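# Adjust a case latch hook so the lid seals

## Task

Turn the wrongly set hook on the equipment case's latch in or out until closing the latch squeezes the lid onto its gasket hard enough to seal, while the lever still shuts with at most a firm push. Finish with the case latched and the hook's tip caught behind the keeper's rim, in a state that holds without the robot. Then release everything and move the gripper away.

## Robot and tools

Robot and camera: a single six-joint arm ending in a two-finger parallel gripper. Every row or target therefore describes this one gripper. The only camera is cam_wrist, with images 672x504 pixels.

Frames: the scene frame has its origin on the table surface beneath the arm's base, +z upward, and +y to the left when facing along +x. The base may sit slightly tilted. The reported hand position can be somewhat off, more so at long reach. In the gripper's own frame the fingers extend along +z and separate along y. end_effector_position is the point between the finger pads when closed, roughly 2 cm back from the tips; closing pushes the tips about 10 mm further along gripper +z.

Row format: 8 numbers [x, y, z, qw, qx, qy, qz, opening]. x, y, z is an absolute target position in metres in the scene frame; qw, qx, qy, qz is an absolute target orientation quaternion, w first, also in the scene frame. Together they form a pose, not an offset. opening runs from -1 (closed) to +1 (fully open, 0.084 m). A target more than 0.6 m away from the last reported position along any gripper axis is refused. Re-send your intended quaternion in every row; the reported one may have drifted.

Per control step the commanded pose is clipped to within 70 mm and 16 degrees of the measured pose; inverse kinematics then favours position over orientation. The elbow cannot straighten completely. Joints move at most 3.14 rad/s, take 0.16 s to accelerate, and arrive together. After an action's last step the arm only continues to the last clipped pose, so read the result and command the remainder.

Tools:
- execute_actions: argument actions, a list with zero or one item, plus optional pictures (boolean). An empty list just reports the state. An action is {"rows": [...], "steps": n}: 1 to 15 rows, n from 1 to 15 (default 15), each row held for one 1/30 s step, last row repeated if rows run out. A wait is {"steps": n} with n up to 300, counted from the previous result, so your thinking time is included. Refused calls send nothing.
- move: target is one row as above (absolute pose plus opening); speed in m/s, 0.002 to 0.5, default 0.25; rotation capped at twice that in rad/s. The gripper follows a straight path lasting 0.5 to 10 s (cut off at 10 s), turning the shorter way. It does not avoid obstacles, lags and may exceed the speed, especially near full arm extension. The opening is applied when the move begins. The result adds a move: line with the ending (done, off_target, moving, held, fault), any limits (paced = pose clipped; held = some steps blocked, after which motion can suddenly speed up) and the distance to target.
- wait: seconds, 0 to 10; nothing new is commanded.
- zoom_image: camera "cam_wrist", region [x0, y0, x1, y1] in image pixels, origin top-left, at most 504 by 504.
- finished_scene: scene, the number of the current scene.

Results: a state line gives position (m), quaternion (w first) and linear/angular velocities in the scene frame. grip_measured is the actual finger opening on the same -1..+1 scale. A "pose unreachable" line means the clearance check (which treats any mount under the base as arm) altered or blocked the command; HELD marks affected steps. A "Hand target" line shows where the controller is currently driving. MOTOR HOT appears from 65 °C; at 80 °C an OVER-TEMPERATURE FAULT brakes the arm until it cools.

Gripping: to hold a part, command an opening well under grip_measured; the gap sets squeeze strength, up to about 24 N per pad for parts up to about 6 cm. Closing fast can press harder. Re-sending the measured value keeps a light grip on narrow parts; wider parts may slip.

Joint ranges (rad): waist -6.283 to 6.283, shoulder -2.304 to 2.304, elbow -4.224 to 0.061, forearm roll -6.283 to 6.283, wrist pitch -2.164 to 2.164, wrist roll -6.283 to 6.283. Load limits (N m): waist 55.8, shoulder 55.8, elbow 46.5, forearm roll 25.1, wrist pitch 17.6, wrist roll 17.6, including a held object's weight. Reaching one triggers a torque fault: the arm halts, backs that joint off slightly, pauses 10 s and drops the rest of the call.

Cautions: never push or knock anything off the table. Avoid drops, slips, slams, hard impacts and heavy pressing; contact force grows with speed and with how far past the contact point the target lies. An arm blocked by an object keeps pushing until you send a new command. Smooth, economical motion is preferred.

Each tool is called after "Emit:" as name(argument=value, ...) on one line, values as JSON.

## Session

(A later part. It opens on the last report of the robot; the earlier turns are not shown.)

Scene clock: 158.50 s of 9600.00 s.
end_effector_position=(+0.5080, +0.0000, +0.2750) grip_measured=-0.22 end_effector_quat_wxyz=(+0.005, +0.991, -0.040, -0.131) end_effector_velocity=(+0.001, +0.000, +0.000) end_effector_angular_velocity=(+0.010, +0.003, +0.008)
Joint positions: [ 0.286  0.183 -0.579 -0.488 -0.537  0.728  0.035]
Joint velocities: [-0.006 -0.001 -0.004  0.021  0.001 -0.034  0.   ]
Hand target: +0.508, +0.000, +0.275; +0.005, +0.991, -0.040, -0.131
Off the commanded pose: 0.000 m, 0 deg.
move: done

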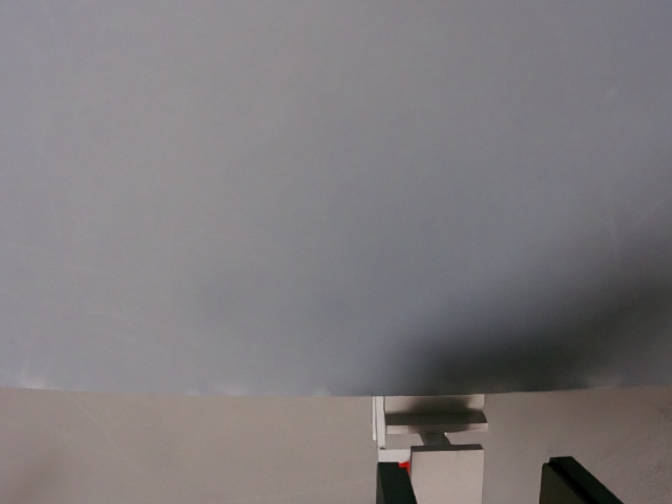

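Now the last half turn (to 5).

Emit:
move(target=[0.499,0.0015,0.2335,0.005,0.990,-0.04,-0.131,-0.2], speed=0.07)

Emit:
move(target=[0.499,0.0015,0.2335,0.005,0.990,-0.04,-0.131,-1], speed=0.07)

Emit:
move(target=[0.468,0.004,0.239,0,0.999,-0.04,0,-1], speed=0.12)

Emit:
move(target=[0.468,0.004,0.239,0,0.678,-0.735,0,-1], speed=0.5)

Emit:
move(target=[0.468,0.004,0.239,0,-0.04,-0.999,0,-1], speed=0.5)

Emit:
move(target=[0.497,0.0015,0.234,0.131,-0.04,-0.990,0.005,-1], speed=0.12)

Emit:
move(target=[0.497,0.0015,0.234,0.131,-0.04,-0.990,0.005,-0.2], speed=0.12)

Emit:
move(target=[0.505,0.001,0.28,0.131,-0.04,-0.990,0.005,-0.2], speed=0.2)

Emit:
move(target=[0.43,0.14,0.30,0,0.707,-0.707,0,-1], speed=0.5)

Emit:
move(target=[0.42,0.18,0.12,0.455,0.542,-0.542,0.455,-1], speed=0.4)

Emit:
zoom_image(camera="cam_wrist", region=[150,70,470,390])

Scene clock: 165.40 s of 9600.00 s.
end_effector_position=(+0.4990, +0.0015, +0.2338) grip_measured=-0.22 end_effector_quat_wxyz=(+0.005, +0.991, -0.040, -0.131) end_effector_velocity=(-0.001, +0.000, -0.002) end_effector_angular_velocity=(-0.001, -0.000, +0.000)
Joint positions: [ 0.259  0.082 -0.568 -0.589 -0.431  0.817  0.035]
Joint velocities: [-0.001 -0.005  0.001 -0.009  0.005  0.009 -0.   ]
Hand target: +0.499, +0.001, +0.234; +0.005, +0.991, -0.040, -0.131
Off the commanded pose: 0.000 m, 0 deg.
move: done

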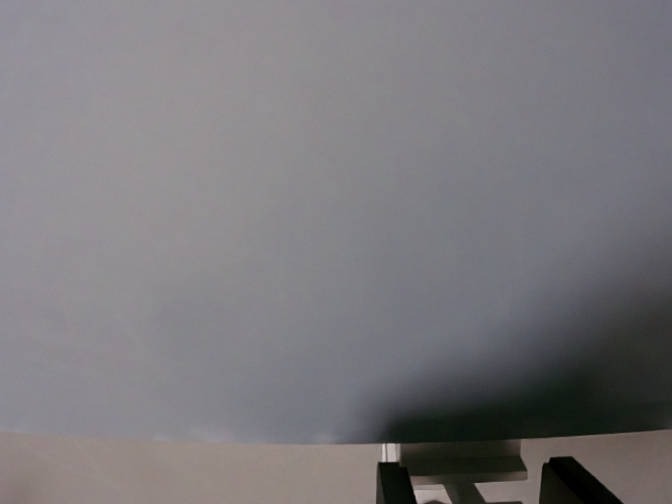

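Scene clock: 166.10 s of 9600.00 s.
end_effector_position=(+0.4989, +0.0014, +0.2335) grip_measured=-0.51 end_effector_quat_wxyz=(+0.005, +0.991, -0.040, -0.131) end_effector_velocity=(+0.001, +0.000, -0.000) end_effector_angular_velocity=(+0.001, -0.002, -0.000)
Joint positions: [ 0.259  0.081 -0.568 -0.59  -0.43   0.818  0.022]
Joint velocities: [-0.    -0.    -0.001 -0.     0.002  0.     0.   ]
Hand target: +0.499, +0.001, +0.234; +0.005, +0.991, -0.040, -0.131
Off the commanded pose: 0.000 m, 0 deg.
move: done

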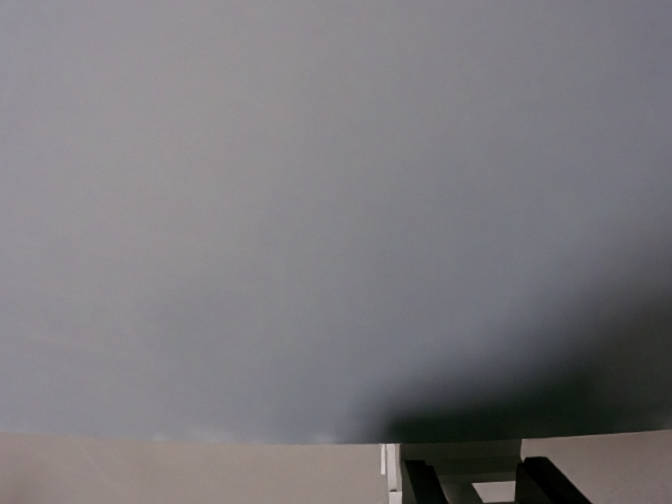

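Scene clock: 167.83 s of 9600.00 s.
end_effector_position=(+0.4687, +0.0039, +0.2389) grip_measured=-0.51 end_effector_quat_wxyz=(-0.000, +0.999, -0.040, +0.000) end_effector_velocity=(-0.000, -0.001, -0.001) end_effector_angular_velocity=(-0.006, -0.016, -0.001)
Joint positions: [ 0.325  0.24  -0.324 -1.485 -0.311  1.742  0.022]
Joint velocities: [ 0.005  0.002  0.01  -0.072 -0.01   0.076 -0.   ]
Hand target: +0.469, +0.004, +0.239; +0.000, +0.999, -0.040, +0.001
Off the commanded pose: 0.001 m, 0 deg.
move: done

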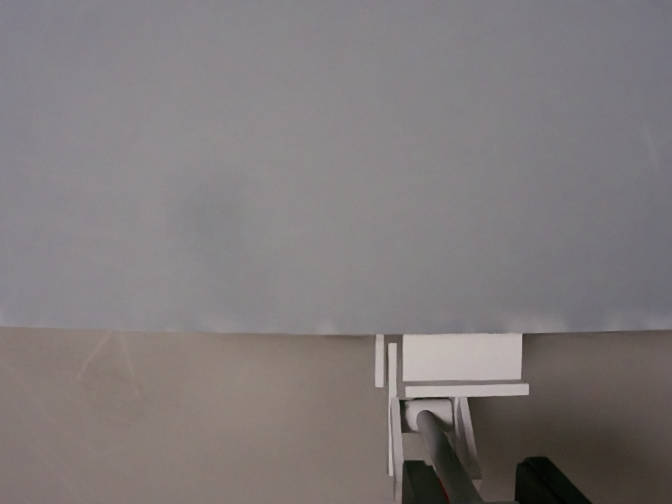

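Scene clock: 170.17 s of 9600.00 s.
end_effector_position=(+0.4674, +0.0041, +0.2389) grip_measured=-0.51 end_effector_quat_wxyz=(+0.001, +0.678, -0.735, -0.001) end_effector_velocity=(+0.002, -0.000, +0.000) end_effector_angular_velocity=(-0.006, -0.020, -0.008)
Joint positions: [ 0.325  0.241 -0.323 -1.474 -0.31   3.302  0.022]
Joint velocities: [ 0.006  0.003  0.006 -0.072 -0.01   0.082  0.   ]
Hand target: +0.468, +0.004, +0.239; +0.000, +0.678, -0.735, -0.000
Off the commanded pose: 0.001 m, 0 deg.
move: done

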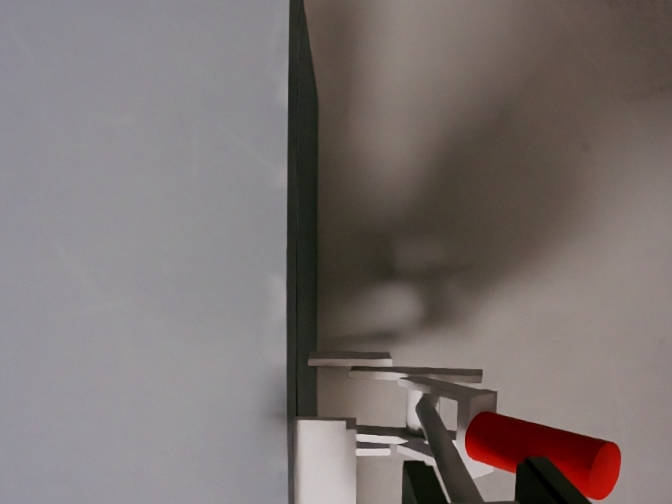

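Scene clock: 172.53 s of 9600.00 s.
end_effector_position=(+0.4677, +0.0042, +0.2390) grip_measured=-0.51 end_effector_quat_wxyz=(-0.001, +0.040, +0.999, +0.000) end_effector_velocity=(+0.000, -0.001, -0.000) end_effector_angular_velocity=(-0.006, -0.015, -0.004)
Joint positions: [ 0.325  0.241 -0.323 -1.476 -0.31   4.875  0.022]
Joint velocities: [ 0.005  0.002  0.007 -0.059 -0.009  0.066 -0.   ]
Hand target: +0.468, +0.004, +0.239; -0.000, +0.040, +0.999, +0.000
Off the commanded pose: 0.000 m, 0 deg.
move: done

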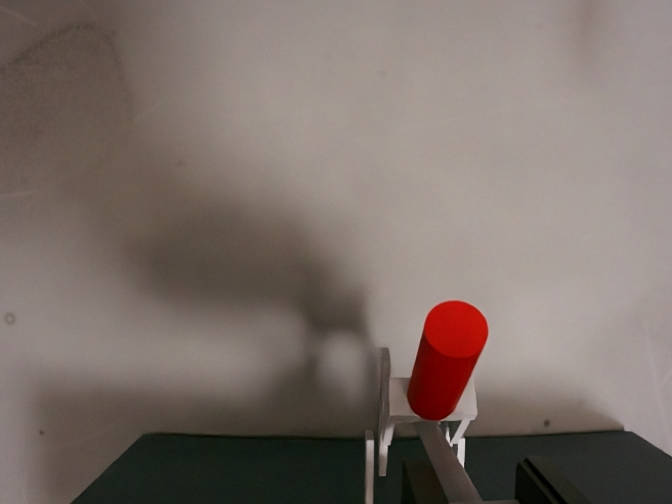

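Scene clock: 174.10 s of 9600.00 s.
end_effector_position=(+0.4964, +0.0020, +0.2342) grip_measured=-0.51 end_effector_quat_wxyz=(-0.131, +0.040, +0.991, -0.005) end_effector_velocity=(-0.001, -0.001, -0.000) end_effector_angular_velocity=(+0.007, +0.017, +0.000)
Joint positions: [ 0.261  0.085 -0.561 -0.591 -0.43   3.963  0.022]
Joint velocities: [-0.008 -0.006 -0.008  0.044 -0.008 -0.05   0.   ]
Hand target: +0.496, +0.002, +0.234; -0.132, +0.040, +0.990, -0.005
Off the commanded pose: 0.001 m, 0 deg.
move: done

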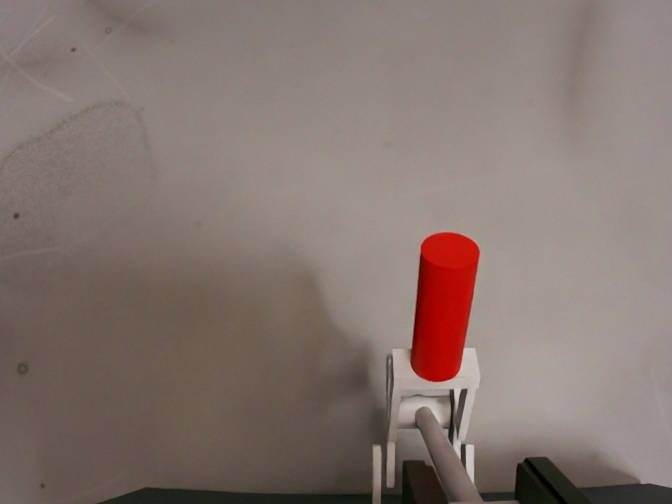

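Scene clock: 174.80 s of 9600.00 s.
end_effector_position=(+0.4970, +0.0015, +0.2340) grip_measured=-0.22 end_effector_quat_wxyz=(-0.131, +0.040, +0.991, -0.005) end_effector_velocity=(+0.000, -0.000, -0.000) end_effector_angular_velocity=(+0.000, -0.001, -0.001)
Joint positions: [ 0.26   0.085 -0.562 -0.592 -0.429  3.963  0.035]
Joint velocities: [-0.    -0.    -0.    -0.     0.001  0.001  0.   ]
Hand target: +0.497, +0.002, +0.234; -0.131, +0.040, +0.991, -0.005
Off the commanded pose: 0.000 m, 0 deg.
move: done

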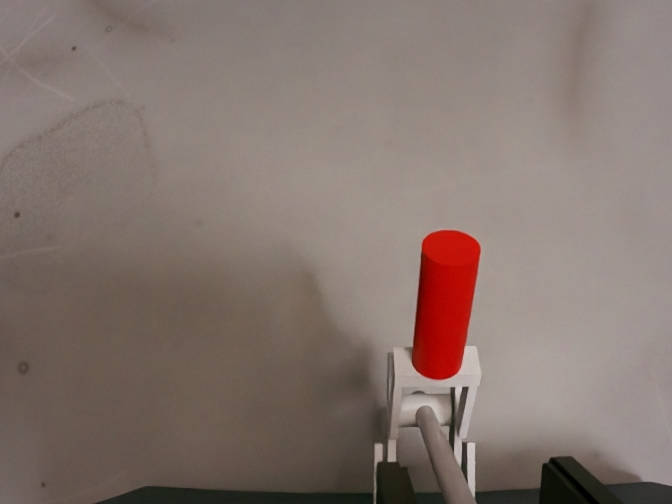

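Scene clock: 175.67 s of 9600.00 s.
end_effector_position=(+0.5050, +0.0010, +0.2796) grip_measured=-0.22 end_effector_quat_wxyz=(-0.131, +0.040, +0.991, -0.005) end_effector_velocity=(-0.001, -0.000, +0.002) end_effector_angular_velocity=(-0.000, +0.002, -0.000)
Joint positions: [ 0.294  0.199 -0.571 -0.483 -0.547  3.868  0.035]
Joint velocities: [ 0.001  0.006  0.001  0.005 -0.007 -0.004  0.   ]
Hand target: +0.505, +0.001, +0.280; -0.131, +0.040, +0.991, -0.005
Off the commanded pose: 0.000 m, 0 deg.
move: done

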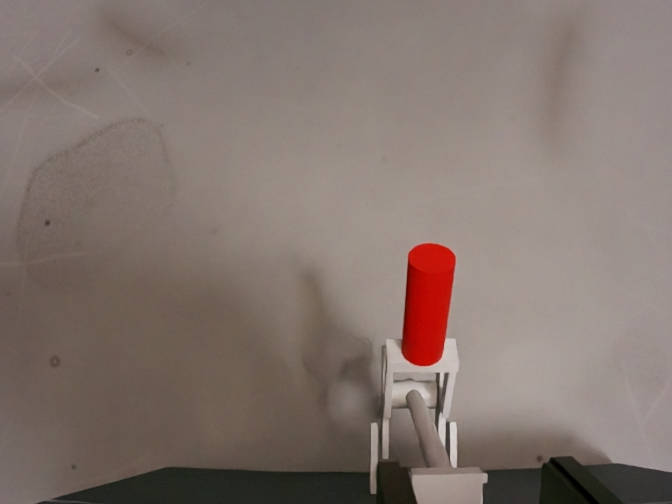

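Scene clock: 177.93 s of 9600.00 s.
end_effector_position=(+0.4308, +0.1387, +0.3000) grip_measured=-1.00 end_effector_quat_wxyz=(-0.001, +0.707, -0.707, +0.003) end_effector_velocity=(-0.001, +0.001, -0.000) end_effector_angular_velocity=(+0.000, -0.000, +0.014)
Joint positions: [ 0.886  0.179 -0.389 -1.158 -0.606  3.399  0.   ]
Joint velocities: [ 0.004 -0.002  0.001 -0.003 -0.    -0.007  0.   ]
Hand target: +0.431, +0.139, +0.300; -0.001, +0.707, -0.707, +0.003
Off the commanded pose: 0.001 m, 0 deg.
move: done

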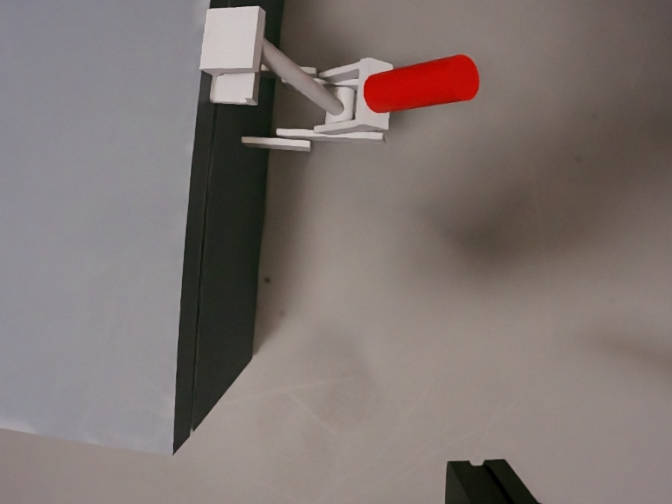

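Scene clock: 180.27 s of 9600.00 s.
end_effector_position=(+0.4206, +0.1807, +0.1216) grip_measured=-1.00 end_effector_quat_wxyz=(+0.454, +0.542, -0.542, +0.455) end_effector_velocity=(-0.000, +0.000, -0.002) end_effector_angular_velocity=(-0.014, +0.000, -0.000)
Joint positions: [ 0.863 -1.219 -1.397 -0.825 -1.714  3.592  0.   ]
Joint velocities: [-0.004 -0.013 -0.013  0.003 -0.012  0.     0.   ]
Hand target: +0.420, +0.181, +0.121; +0.454, +0.542, -0.541, +0.455
Off the commanded pose: 0.002 m, 0 deg.
move: done

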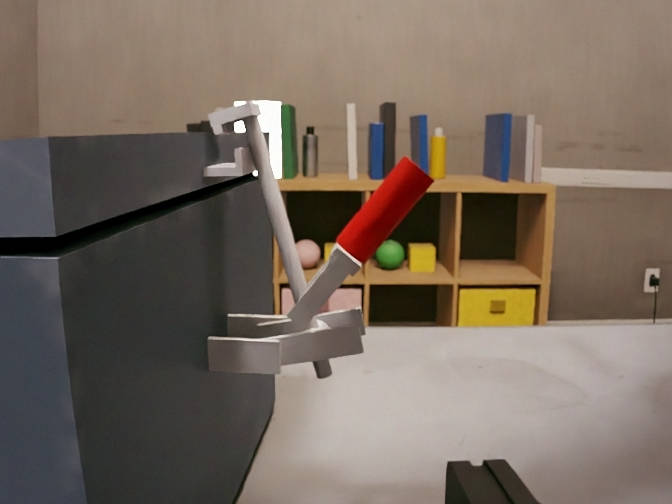

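Region (150, 70, 470, 390) of cam_wrist's 672x504 image, scaled by 1.575, with more detail than that image has.

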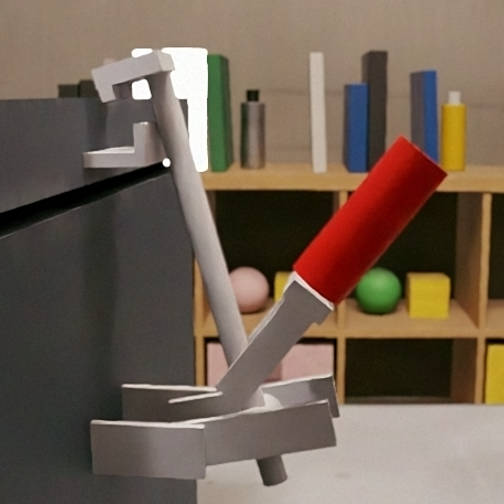

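Emit:
move(target=[0.436,0.10,0.215,0.5,0.5,-0.5,0.5,-1], speed=0.3)

Emit:
move(target=[0.438,0.02,0.212,0.5,0.5,-0.5,0.5,-1], speed=0.12)

Emit:
move(target=[0.434,0.02,0.188,0.5,0.5,-0.5,0.5,-1], speed=0.05)

Emit:
move(target=[0.408,0.02,0.162,0.5,0.5,-0.5,0.5,-1], speed=0.05)

Emit:
move(target=[0.392,0.021,0.1335,0.5,0.5,-0.5,0.5,-1], speed=0.04)

Emit:
move(target=[0.387,0.021,0.1175,0.5,0.5,-0.5,0.5,-1], speed=0.03)

Emit:
move(target=[0.386,0.021,0.101,0.5,0.5,-0.5,0.5,-1], speed=0.025)

Scene clock: 186.23 s of 9600.00 s.
end_effector_position=(+0.4363, +0.1004, +0.2148) grip_measured=-1.00 end_effector_quat_wxyz=(+0.500, +0.500, -0.500, +0.500) end_effector_velocity=(+0.000, -0.001, +0.002) end_effector_angular_velocity=(-0.002, +0.001, +0.000)
Joint positions: [ 0.801 -1.004 -1.127 -0.796 -1.824  3.643  0.   ]
Joint velocities: [-0.001  0.004  0.005 -0.    -0.002 -0.     0.   ]
Hand target: +0.436, +0.100, +0.215; +0.500, +0.500, -0.500, +0.500
Off the commanded pose: 0.001 m, 0 deg.
move: done

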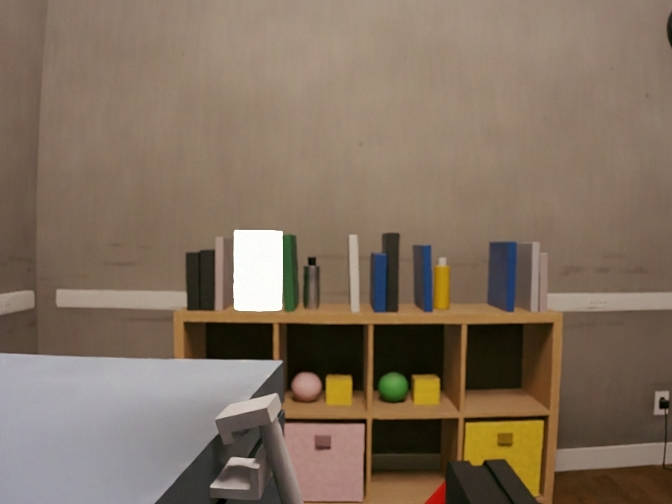

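Scene clock: 187.37 s of 9600.00 s.
end_effector_position=(+0.4382, +0.0204, +0.2120) grip_measured=-1.00 end_effector_quat_wxyz=(+0.500, +0.500, -0.500, +0.500) end_effector_velocity=(+0.000, -0.002, +0.000) end_effector_angular_velocity=(-0.002, -0.001, +0.001)
Joint positions: [ 0.681 -0.921 -0.966 -0.904 -1.765  3.697  0.   ]
Joint velocities: [-0.004  0.002  0.004 -0.003 -0.     0.002  0.   ]
Hand target: +0.438, +0.020, +0.212; +0.500, +0.500, -0.500, +0.500
Off the commanded pose: 0.000 m, 0 deg.
move: done

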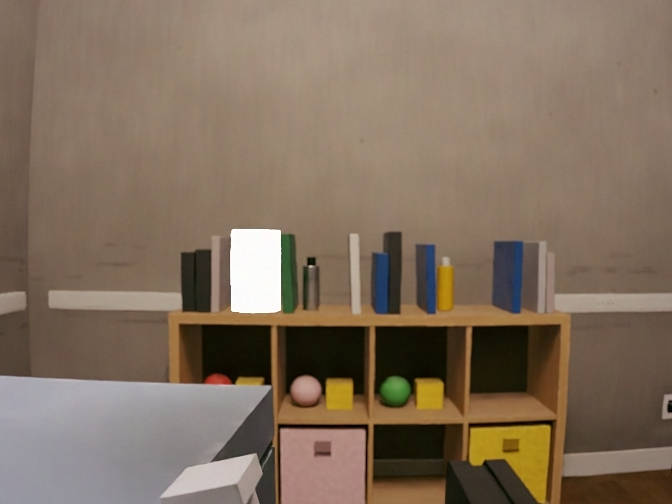

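Scene clock: 188.20 s of 9600.00 s.
end_effector_position=(+0.4340, +0.0200, +0.1883) grip_measured=-1.00 end_effector_quat_wxyz=(+0.500, +0.500, -0.500, +0.500) end_effector_velocity=(-0.001, -0.000, -0.002) end_effector_angular_velocity=(-0.000, +0.001, -0.000)
Joint positions: [ 0.661 -0.98  -1.005 -0.92  -1.753  3.712  0.   ]
Joint velocities: [-0.002 -0.006 -0.004 -0.001  0.001  0.001  0.   ]
Hand target: +0.434, +0.020, +0.188; +0.500, +0.500, -0.500, +0.500
Off the commanded pose: 0.000 m, 0 deg.
move: done

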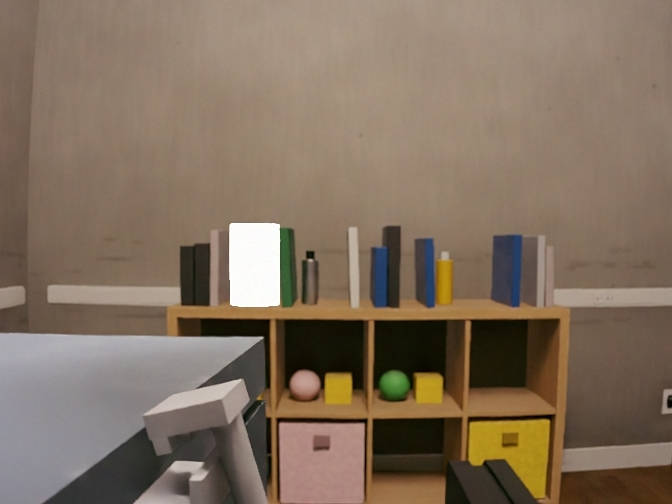

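Scene clock: 189.30 s of 9600.00 s.
end_effector_position=(+0.4082, +0.0199, +0.1622) grip_measured=-1.00 end_effector_quat_wxyz=(+0.500, +0.500, -0.500, +0.500) end_effector_velocity=(-0.001, -0.000, -0.001) end_effector_angular_velocity=(-0.001, -0.000, -0.000)
Joint positions: [ 0.66  -1.06  -1.025 -0.913 -1.716  3.76   0.   ]
Joint velocities: [-0.    -0.004 -0.001  0.001  0.001  0.002  0.   ]
Hand target: +0.408, +0.020, +0.162; +0.500, +0.500, -0.500, +0.500
Off the commanded pose: 0.000 m, 0 deg.
move: done

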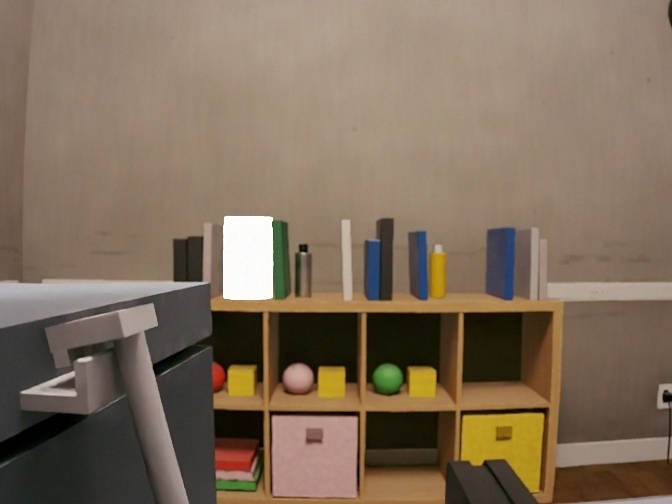

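Scene clock: 190.47 s of 9600.00 s.
end_effector_position=(+0.3922, +0.0210, +0.1339) grip_measured=-1.00 end_effector_quat_wxyz=(+0.500, +0.500, -0.500, +0.500) end_effector_velocity=(-0.002, +0.000, -0.002) end_effector_angular_velocity=(+0.002, +0.001, -0.002)
Joint positions: [ 0.65  -1.14  -1.072 -0.92  -1.696  3.788  0.   ]
Joint velocities: [-0.    -0.005 -0.003 -0.     0.004  0.001  0.   ]
Hand target: +0.392, +0.021, +0.134; +0.500, +0.500, -0.500, +0.500
Off the commanded pose: 0.000 m, 0 deg.
move: done

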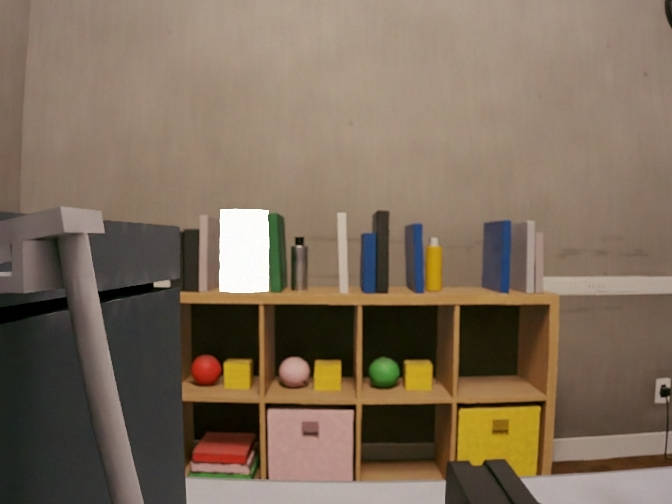

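Scene clock: 191.33 s of 9600.00 s.
end_effector_position=(+0.3870, +0.0210, +0.1178) grip_measured=-1.00 end_effector_quat_wxyz=(+0.500, +0.500, -0.500, +0.500) end_effector_velocity=(+0.000, +0.000, -0.002) end_effector_angular_velocity=(+0.002, -0.002, -0.000)
Joint positions: [ 0.639 -1.182 -1.103 -0.929 -1.691  3.796  0.   ]
Joint velocities: [-0.001 -0.005 -0.006 -0.002  0.001  0.002  0.   ]
Hand target: +0.387, +0.021, +0.118; +0.500, +0.500, -0.500, +0.500
Off the commanded pose: 0.000 m, 0 deg.
move: done

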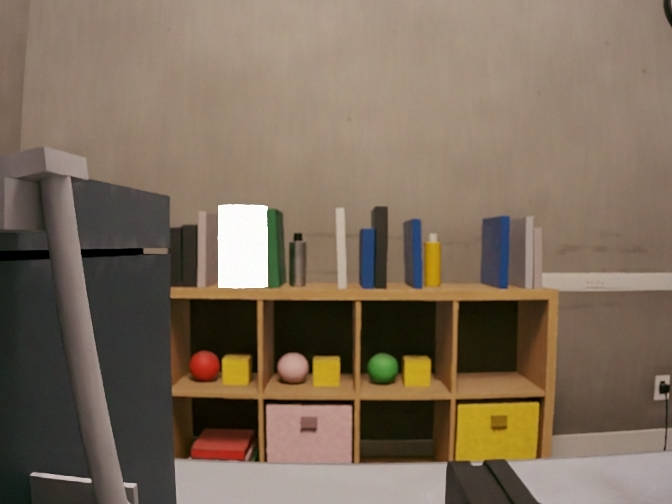

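Scene clock: 192.30 s of 9600.00 s.
end_effector_position=(+0.3859, +0.0210, +0.1012) grip_measured=-1.00 end_effector_quat_wxyz=(+0.500, +0.500, -0.500, +0.500) end_effector_velocity=(-0.000, -0.000, -0.002) end_effector_angular_velocity=(-0.001, -0.000, +0.001)
Joint positions: [ 0.625 -1.221 -1.142 -0.943 -1.691  3.797  0.   ]
Joint velocities: [-0.001 -0.005 -0.004 -0.001 -0.001  0.001  0.   ]
Hand target: +0.386, +0.021, +0.101; +0.500, +0.500, -0.500, +0.500
Off the commanded pose: 0.000 m, 0 deg.
move: done

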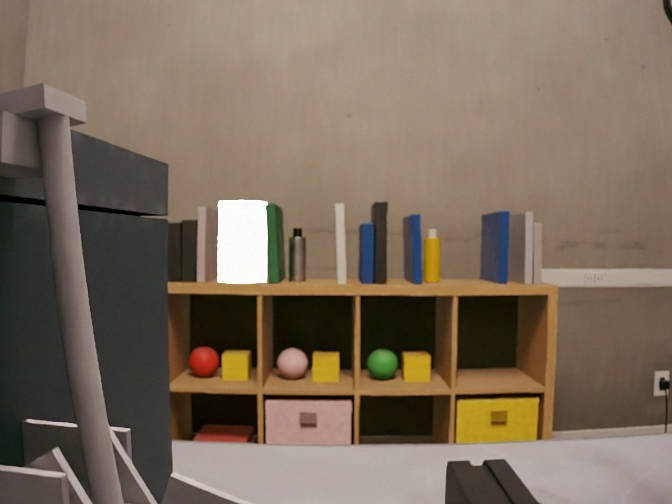

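Emit:
move(target=[0.387,0.021,0.0845,0.5,0.5,-0.5,0.5,-1], speed=0.025)

Emit:
zoom_image(camera="cam_wrist", region=[0,0,200,200])

Scene clock: 198.03 s of 9600.00 s.
end_effector_position=(+0.3869, +0.0210, +0.0846) grip_measured=-1.00 end_effector_quat_wxyz=(+0.500, +0.500, -0.500, +0.500) end_effector_velocity=(+0.001, +0.000, -0.001) end_effector_angular_velocity=(-0.001, -0.001, +0.000)
Joint positions: [ 0.61  -1.257 -1.184 -0.959 -1.695  3.794  0.   ]
Joint velocities: [-0.001 -0.003 -0.006 -0.001 -0.002 -0.     0.   ]
Hand target: +0.387, +0.021, +0.084; +0.500, +0.500, -0.500, +0.500
Off the commanded pose: 0.000 m, 0 deg.
move: done

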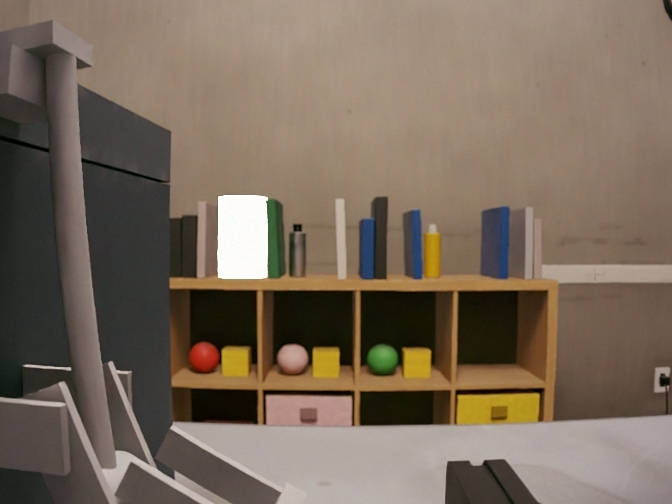

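Region (0, 0, 200, 200) of cam_wrist's 672x504 image, scaled by 2.520, with more detail than that image has.

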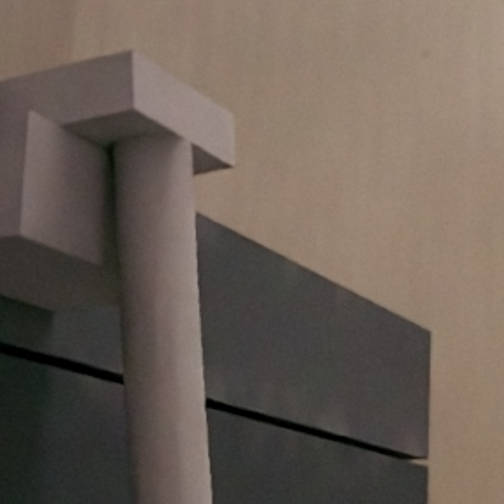

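Emit:
move(target=[0.387,0.021,0.1175,0.5,0.5,-0.5,0.5,-1], speed=0.04)

Emit:
move(target=[0.40,0.021,0.165,0.5,0.5,-0.5,0.5,-1], speed=0.06)

Emit:
move(target=[0.42,0.15,0.13,0.455,0.542,-0.542,0.455,-1], speed=0.3)

Scene clock: 201.73 s of 9600.00 s.
end_effector_position=(+0.3871, +0.0209, +0.1173) grip_measured=-1.00 end_effector_quat_wxyz=(+0.500, +0.500, -0.500, +0.500) end_effector_velocity=(-0.000, -0.000, +0.002) end_effector_angular_velocity=(-0.001, +0.000, +0.000)
Joint positions: [ 0.639 -1.183 -1.104 -0.93  -1.691  3.796  0.   ]
Joint velocities: [ 0.002  0.004  0.004  0.002 -0.001  0.     0.   ]
Hand target: +0.387, +0.021, +0.118; +0.500, +0.500, -0.500, +0.500
Off the commanded pose: 0.000 m, 0 deg.
move: done

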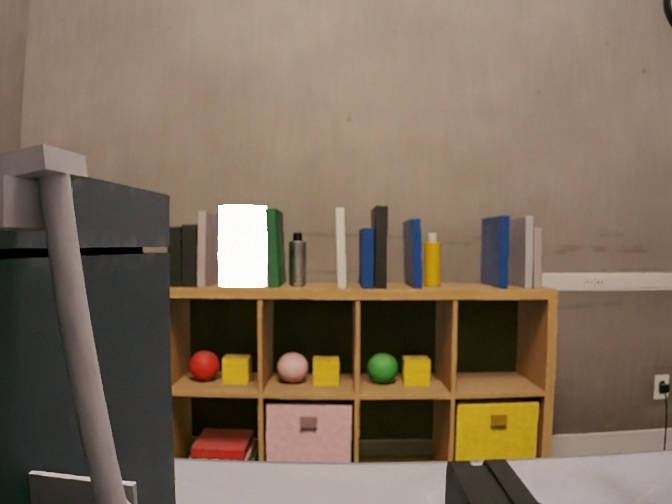

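Scene clock: 202.93 s of 9600.00 s.
end_effector_position=(+0.4000, +0.0210, +0.1647) grip_measured=-1.00 end_effector_quat_wxyz=(+0.500, +0.500, -0.500, +0.500) end_effector_velocity=(+0.000, +0.000, +0.002) end_effector_angular_velocity=(+0.001, +0.001, -0.001)
Joint positions: [ 0.672 -1.062 -1.013 -0.9   -1.707  3.772  0.   ]
Joint velocities: [ 0.002  0.005  0.004  0.001  0.    -0.002  0.   ]
Hand target: +0.400, +0.021, +0.165; +0.500, +0.500, -0.500, +0.500
Off the commanded pose: 0.000 m, 0 deg.
move: done

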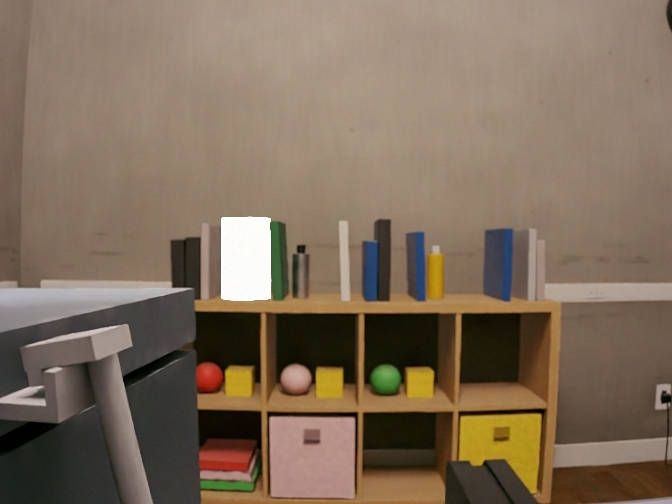

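Scene clock: 204.00 s of 9600.00 s.
end_effector_position=(+0.4195, +0.1495, +0.1300) grip_measured=-1.00 end_effector_quat_wxyz=(+0.455, +0.541, -0.542, +0.455) end_effector_velocity=(+0.000, +0.003, -0.001) end_effector_angular_velocity=(+0.004, +0.000, -0.000)
Joint positions: [ 0.835 -1.162 -1.298 -0.845 -1.683  3.623  0.   ]
Joint velocities: [ 0.003 -0.003 -0.007  0.001  0.    -0.003  0.   ]
Hand target: +0.420, +0.150, +0.130; +0.455, +0.541, -0.542, +0.455
Off the commanded pose: 0.001 m, 0 deg.
move: done

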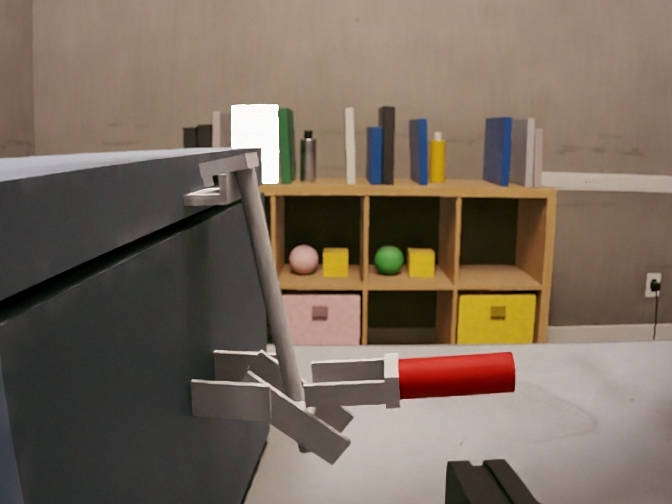

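Emit:
move(target=[0.405,0.07,0.078,0.455,0.542,-0.542,0.455,-1], speed=0.25)

Emit:
move(target=[0.405,0.02,0.078,0.455,0.542,-0.542,0.455,-1], speed=0.12)

Emit:
move(target=[0.405,0.02,0.114,0.455,0.542,-0.542,0.455,-1], speed=0.06)

Emit:
move(target=[0.414,0.02,0.1385,0.455,0.542,-0.542,0.455,-1], speed=0.06)

Emit:
move(target=[0.423,0.02,0.155,0.455,0.542,-0.542,0.455,-1], speed=0.06)

Emit:
move(target=[0.42,0.18,0.12,0.455,0.542,-0.542,0.455,-1], speed=0.3)

Scene clock: 207.93 s of 9600.00 s.
end_effector_position=(+0.4052, +0.0704, +0.0782) grip_measured=-1.00 end_effector_quat_wxyz=(+0.455, +0.542, -0.542, +0.454) end_effector_velocity=(-0.001, -0.002, -0.002) end_effector_angular_velocity=(-0.000, +0.002, +0.000)
Joint positions: [ 0.698 -1.2   -1.207 -0.977 -1.596  3.717  0.   ]
Joint velocities: [-0.004 -0.002  0.002 -0.004  0.002  0.001  0.   ]
Hand target: +0.405, +0.070, +0.078; +0.455, +0.542, -0.542, +0.454
Off the commanded pose: 0.000 m, 0 deg.
move: done

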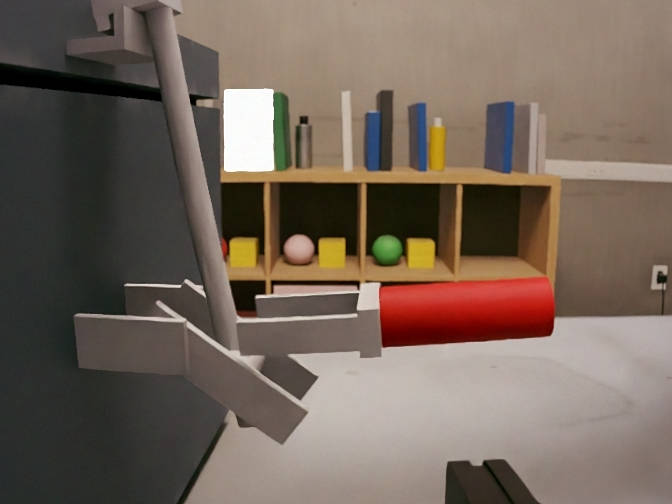

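Scene clock: 208.83 s of 9600.00 s.
end_effector_position=(+0.4051, +0.0204, +0.0780) grip_measured=-1.00 end_effector_quat_wxyz=(+0.455, +0.542, -0.542, +0.455) end_effector_velocity=(+0.000, -0.002, +0.000) end_effector_angular_velocity=(-0.000, +0.000, -0.000)
Joint positions: [ 0.619 -1.157 -1.109 -1.055 -1.569  3.765  0.   ]
Joint velocities: [-0.004  0.002  0.004 -0.003  0.     0.001  0.   ]
Hand target: +0.405, +0.020, +0.078; +0.455, +0.542, -0.542, +0.455
Off the commanded pose: 0.000 m, 0 deg.
move: done

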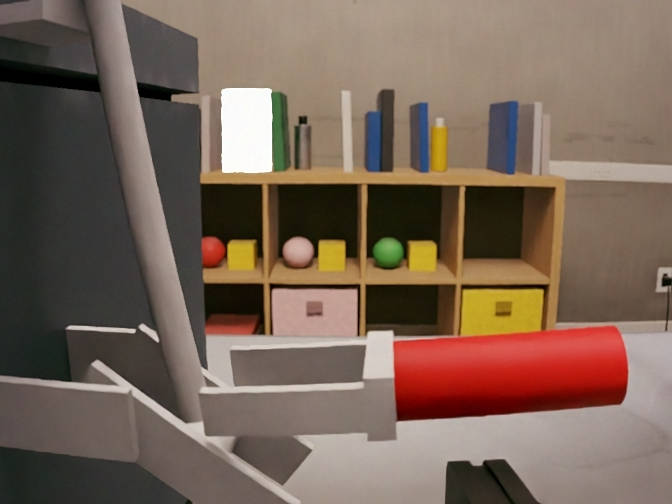

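Scene clock: 209.80 s of 9600.00 s.
end_effector_position=(+0.4050, +0.0199, +0.1137) grip_measured=-1.00 end_effector_quat_wxyz=(+0.455, +0.542, -0.542, +0.455) end_effector_velocity=(+0.000, +0.000, +0.002) end_effector_angular_velocity=(-0.000, -0.000, -0.001)
Joint positions: [ 0.651 -1.074 -1.028 -1.023 -1.569  3.763  0.   ]
Joint velocities: [ 0.002  0.005  0.004  0.003 -0.    -0.     0.   ]
Hand target: +0.405, +0.020, +0.114; +0.455, +0.542, -0.542, +0.455
Off the commanded pose: 0.000 m, 0 deg.
move: done

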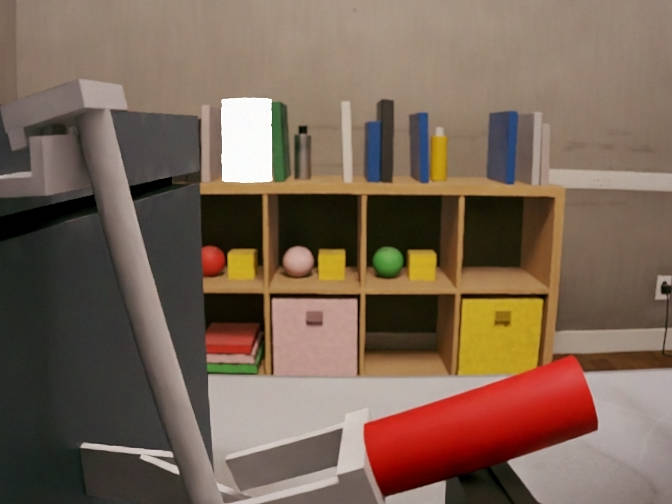

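Scene clock: 210.63 s of 9600.00 s.
end_effector_position=(+0.4139, +0.0200, +0.1383) grip_measured=-1.00 end_effector_quat_wxyz=(+0.455, +0.542, -0.542, +0.455) end_effector_velocity=(+0.000, -0.000, +0.002) end_effector_angular_velocity=(+0.001, -0.000, -0.000)
Joint positions: [ 0.666 -1.009 -0.987 -1.008 -1.581  3.742  0.   ]
Joint velocities: [ 0.001  0.005  0.003  0.001 -0.    -0.001  0.   ]
Hand target: +0.414, +0.020, +0.138; +0.455, +0.542, -0.542, +0.455
Off the commanded pose: 0.000 m, 0 deg.
move: done

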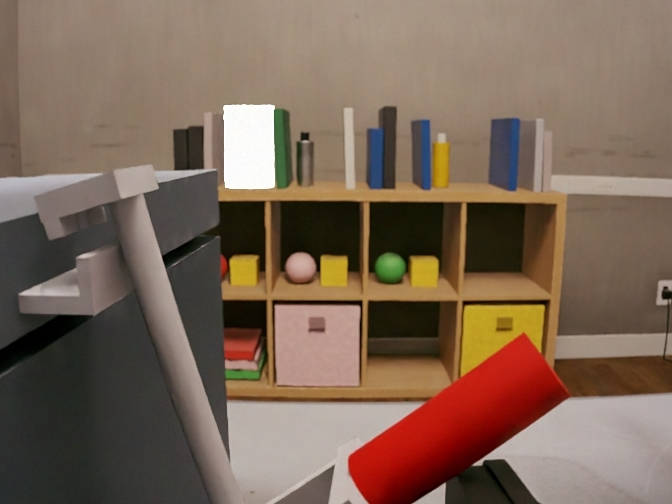

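Scene clock: 211.43 s of 9600.00 s.
end_effector_position=(+0.4229, +0.0200, +0.1548) grip_measured=-1.00 end_effector_quat_wxyz=(+0.455, +0.542, -0.542, +0.455) end_effector_velocity=(+0.000, -0.000, +0.002) end_effector_angular_velocity=(-0.001, +0.002, +0.001)
Joint positions: [ 0.674 -0.963 -0.966 -1.001 -1.594  3.721  0.   ]
Joint velocities: [ 0.001  0.005  0.004  0.001 -0.001 -0.002  0.   ]
Hand target: +0.423, +0.020, +0.155; +0.455, +0.542, -0.542, +0.455
Off the commanded pose: 0.000 m, 0 deg.
move: done

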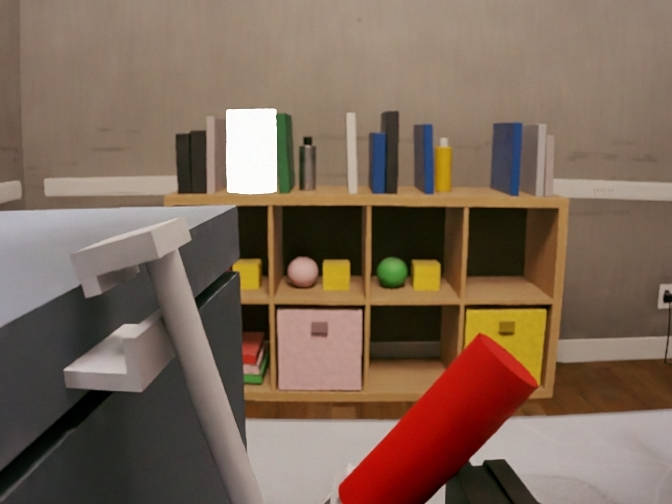

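Scene clock: 212.60 s of 9600.00 s.
end_effector_position=(+0.4196, +0.1796, +0.1201) grip_measured=-1.00 end_effector_quat_wxyz=(+0.455, +0.541, -0.542, +0.455) end_effector_velocity=(-0.001, +0.002, -0.001) end_effector_angular_velocity=(-0.002, +0.001, +0.000)
Joint positions: [ 0.861 -1.222 -1.398 -0.824 -1.713  3.595  0.   ]
Joint velocities: [ 0.002 -0.006 -0.008  0.002 -0.003 -0.003  0.   ]
Hand target: +0.420, +0.180, +0.120; +0.455, +0.541, -0.542, +0.455
Off the commanded pose: 0.001 m, 0 deg.
move: done

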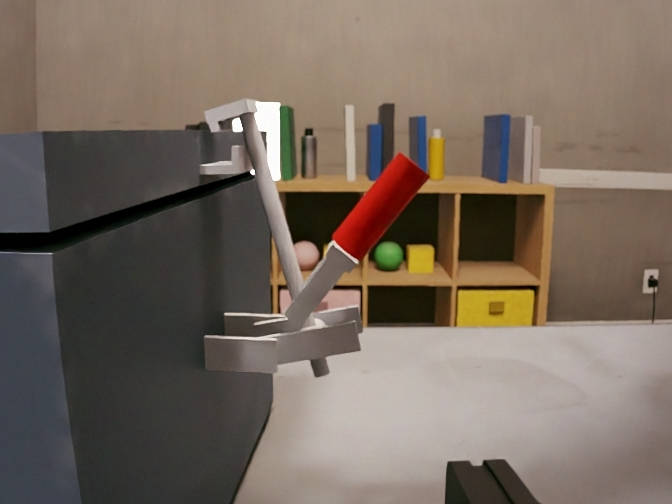

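Emit:
move(target=[0.43,0.14,0.30,0,0.707,-0.707,0,-0.2], speed=0.4)

Emit:
move(target=[0.48,0.05,0.29,-0.045,0.932,0.339,-0.123,-0.2], speed=0.5)

Emit:
move(target=[0.508,0.0015,0.275,-0.131,0.04,0.990,-0.005,-0.2], speed=0.5)

Emit:
move(target=[0.500,0.0015,0.234,-0.131,0.04,0.990,-0.005,-0.2], speed=0.07)

Emit:
move(target=[0.500,0.0015,0.234,-0.131,0.04,0.990,-0.005,-1], speed=0.07)

Emit:
move(target=[0.469,0.004,0.2395,0,0.04,0.999,0,-1], speed=0.12)

Scene clock: 220.70 s of 9600.00 s.
end_effector_position=(+0.4295, +0.1394, +0.2985) grip_measured=-0.22 end_effector_quat_wxyz=(+0.000, +0.706, -0.708, +0.001) end_effector_velocity=(+0.001, -0.000, +0.002) end_effector_angular_velocity=(+0.011, +0.002, +0.001)
Joint positions: [ 0.885  0.174 -0.388 -1.159 -0.6    3.401  0.035]
Joint velocities: [-0.006  0.012  0.002  0.008  0.01  -0.017 -0.   ]
Hand target: +0.430, +0.139, +0.299; +0.000, +0.706, -0.708, +0.000
Off the commanded pose: 0.002 m, 0 deg.
move: done

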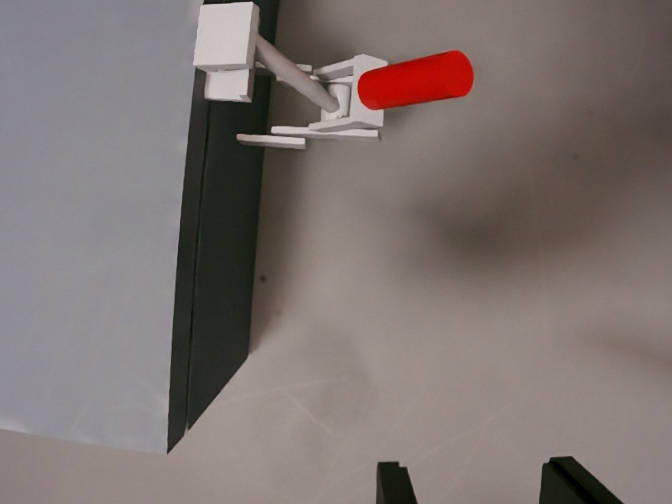

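Scene clock: 223.70 s of 9600.00 s.
end_effector_position=(+0.4793, +0.0508, +0.2901) grip_measured=-0.22 end_effector_quat_wxyz=(-0.046, +0.932, +0.339, -0.124) end_effector_velocity=(-0.001, -0.001, -0.000) end_effector_angular_velocity=(+0.006, +0.011, +0.007)
Joint positions: [ 0.462  0.2   -0.536 -0.542 -0.575  0.164  0.035]
Joint velocities: [-0.007 -0.003 -0.003  0.021 -0.002 -0.032 -0.   ]
Hand target: +0.479, +0.051, +0.290; -0.046, +0.931, +0.339, -0.124
Off the commanded pose: 0.001 m, 0 deg.
move: done

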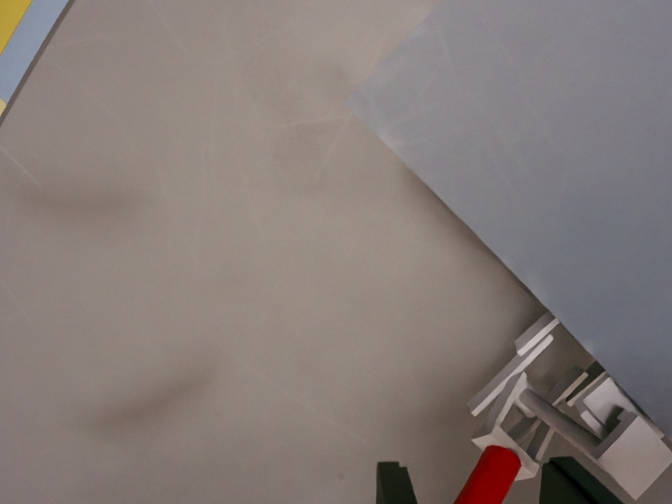

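Scene clock: 226.73 s of 9600.00 s.
end_effector_position=(+0.5079, +0.0019, +0.2749) grip_measured=-0.22 end_effector_quat_wxyz=(-0.131, +0.041, +0.991, -0.005) end_effector_velocity=(+0.001, -0.000, +0.000) end_effector_angular_velocity=(+0.009, +0.005, +0.007)
Joint positions: [ 0.291  0.181 -0.58  -0.488 -0.537 -2.41   0.035]
Joint velocities: [-0.006 -0.001 -0.004  0.021 -0.001 -0.034  0.   ]
Hand target: +0.508, +0.002, +0.275; -0.131, +0.040, +0.990, -0.005
Off the commanded pose: 0.000 m, 0 deg.
move: done

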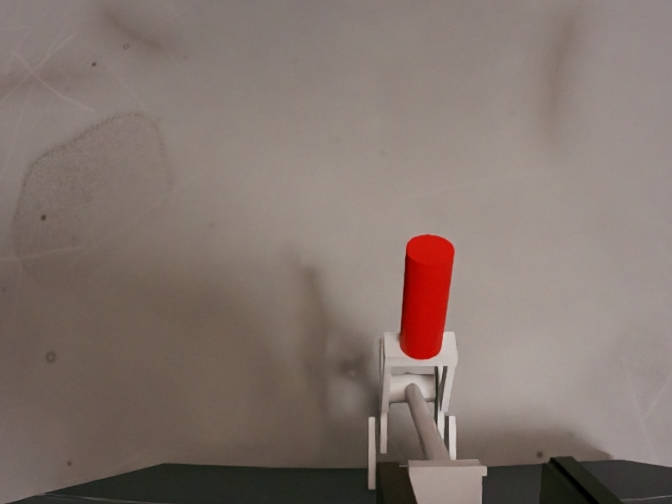

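Scene clock: 227.73 s of 9600.00 s.
end_effector_position=(+0.5000, +0.0015, +0.2343) grip_measured=-0.22 end_effector_quat_wxyz=(-0.131, +0.040, +0.991, -0.005) end_effector_velocity=(-0.000, -0.000, -0.002) end_effector_angular_velocity=(-0.001, -0.000, -0.000)
Joint positions: [ 0.259  0.082 -0.57  -0.586 -0.433 -2.328  0.035]
Joint velocities: [-0.001 -0.005  0.    -0.009  0.004  0.009  0.   ]
Hand target: +0.500, +0.001, +0.234; -0.131, +0.040, +0.991, -0.005
Off the commanded pose: 0.000 m, 0 deg.
move: done

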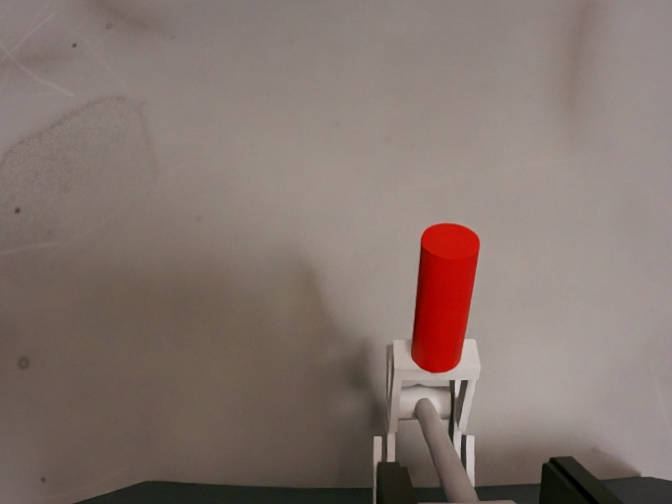

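Scene clock: 228.43 s of 9600.00 s.
end_effector_position=(+0.4999, +0.0015, +0.2340) grip_measured=-0.51 end_effector_quat_wxyz=(-0.131, +0.040, +0.991, -0.005) end_effector_velocity=(+0.000, +0.000, -0.000) end_effector_angular_velocity=(+0.000, -0.000, +0.000)
Joint positions: [ 0.259  0.081 -0.57  -0.586 -0.432 -2.327  0.022]
Joint velocities: [-0.    -0.    -0.001  0.     0.    -0.001 -0.   ]
Hand target: +0.500, +0.001, +0.234; -0.131, +0.040, +0.991, -0.005
Off the commanded pose: 0.000 m, 0 deg.
move: done

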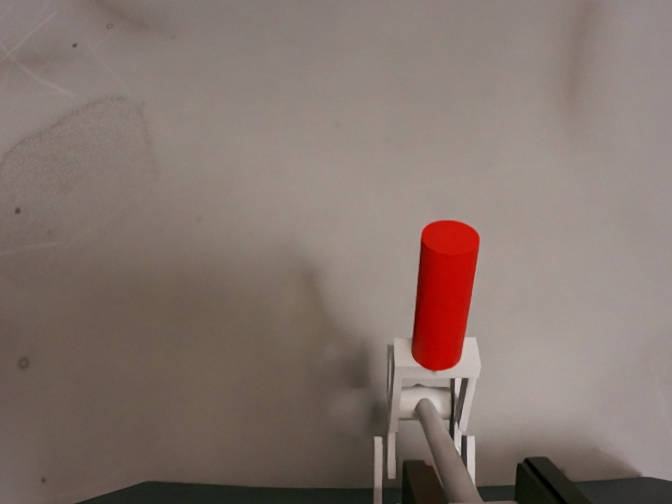

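Scene clock: 230.17 s of 9600.00 s.
end_effector_position=(+0.4696, +0.0039, +0.2394) grip_measured=-0.51 end_effector_quat_wxyz=(+0.000, +0.040, +0.999, +0.000) end_effector_velocity=(-0.001, -0.000, -0.001) end_effector_angular_velocity=(-0.005, -0.015, -0.001)
Joint positions: [ 0.325  0.241 -0.326 -1.476 -0.311 -1.409  0.022]
Joint velocities: [ 0.005  0.003  0.011 -0.069 -0.008  0.074  0.   ]
Hand target: +0.470, +0.004, +0.239; +0.001, +0.040, +0.999, -0.000
Off the commanded pose: 0.001 m, 0 deg.
move: done

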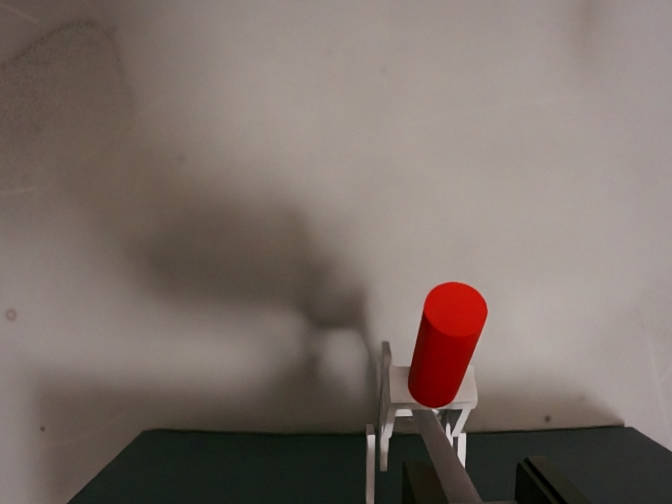

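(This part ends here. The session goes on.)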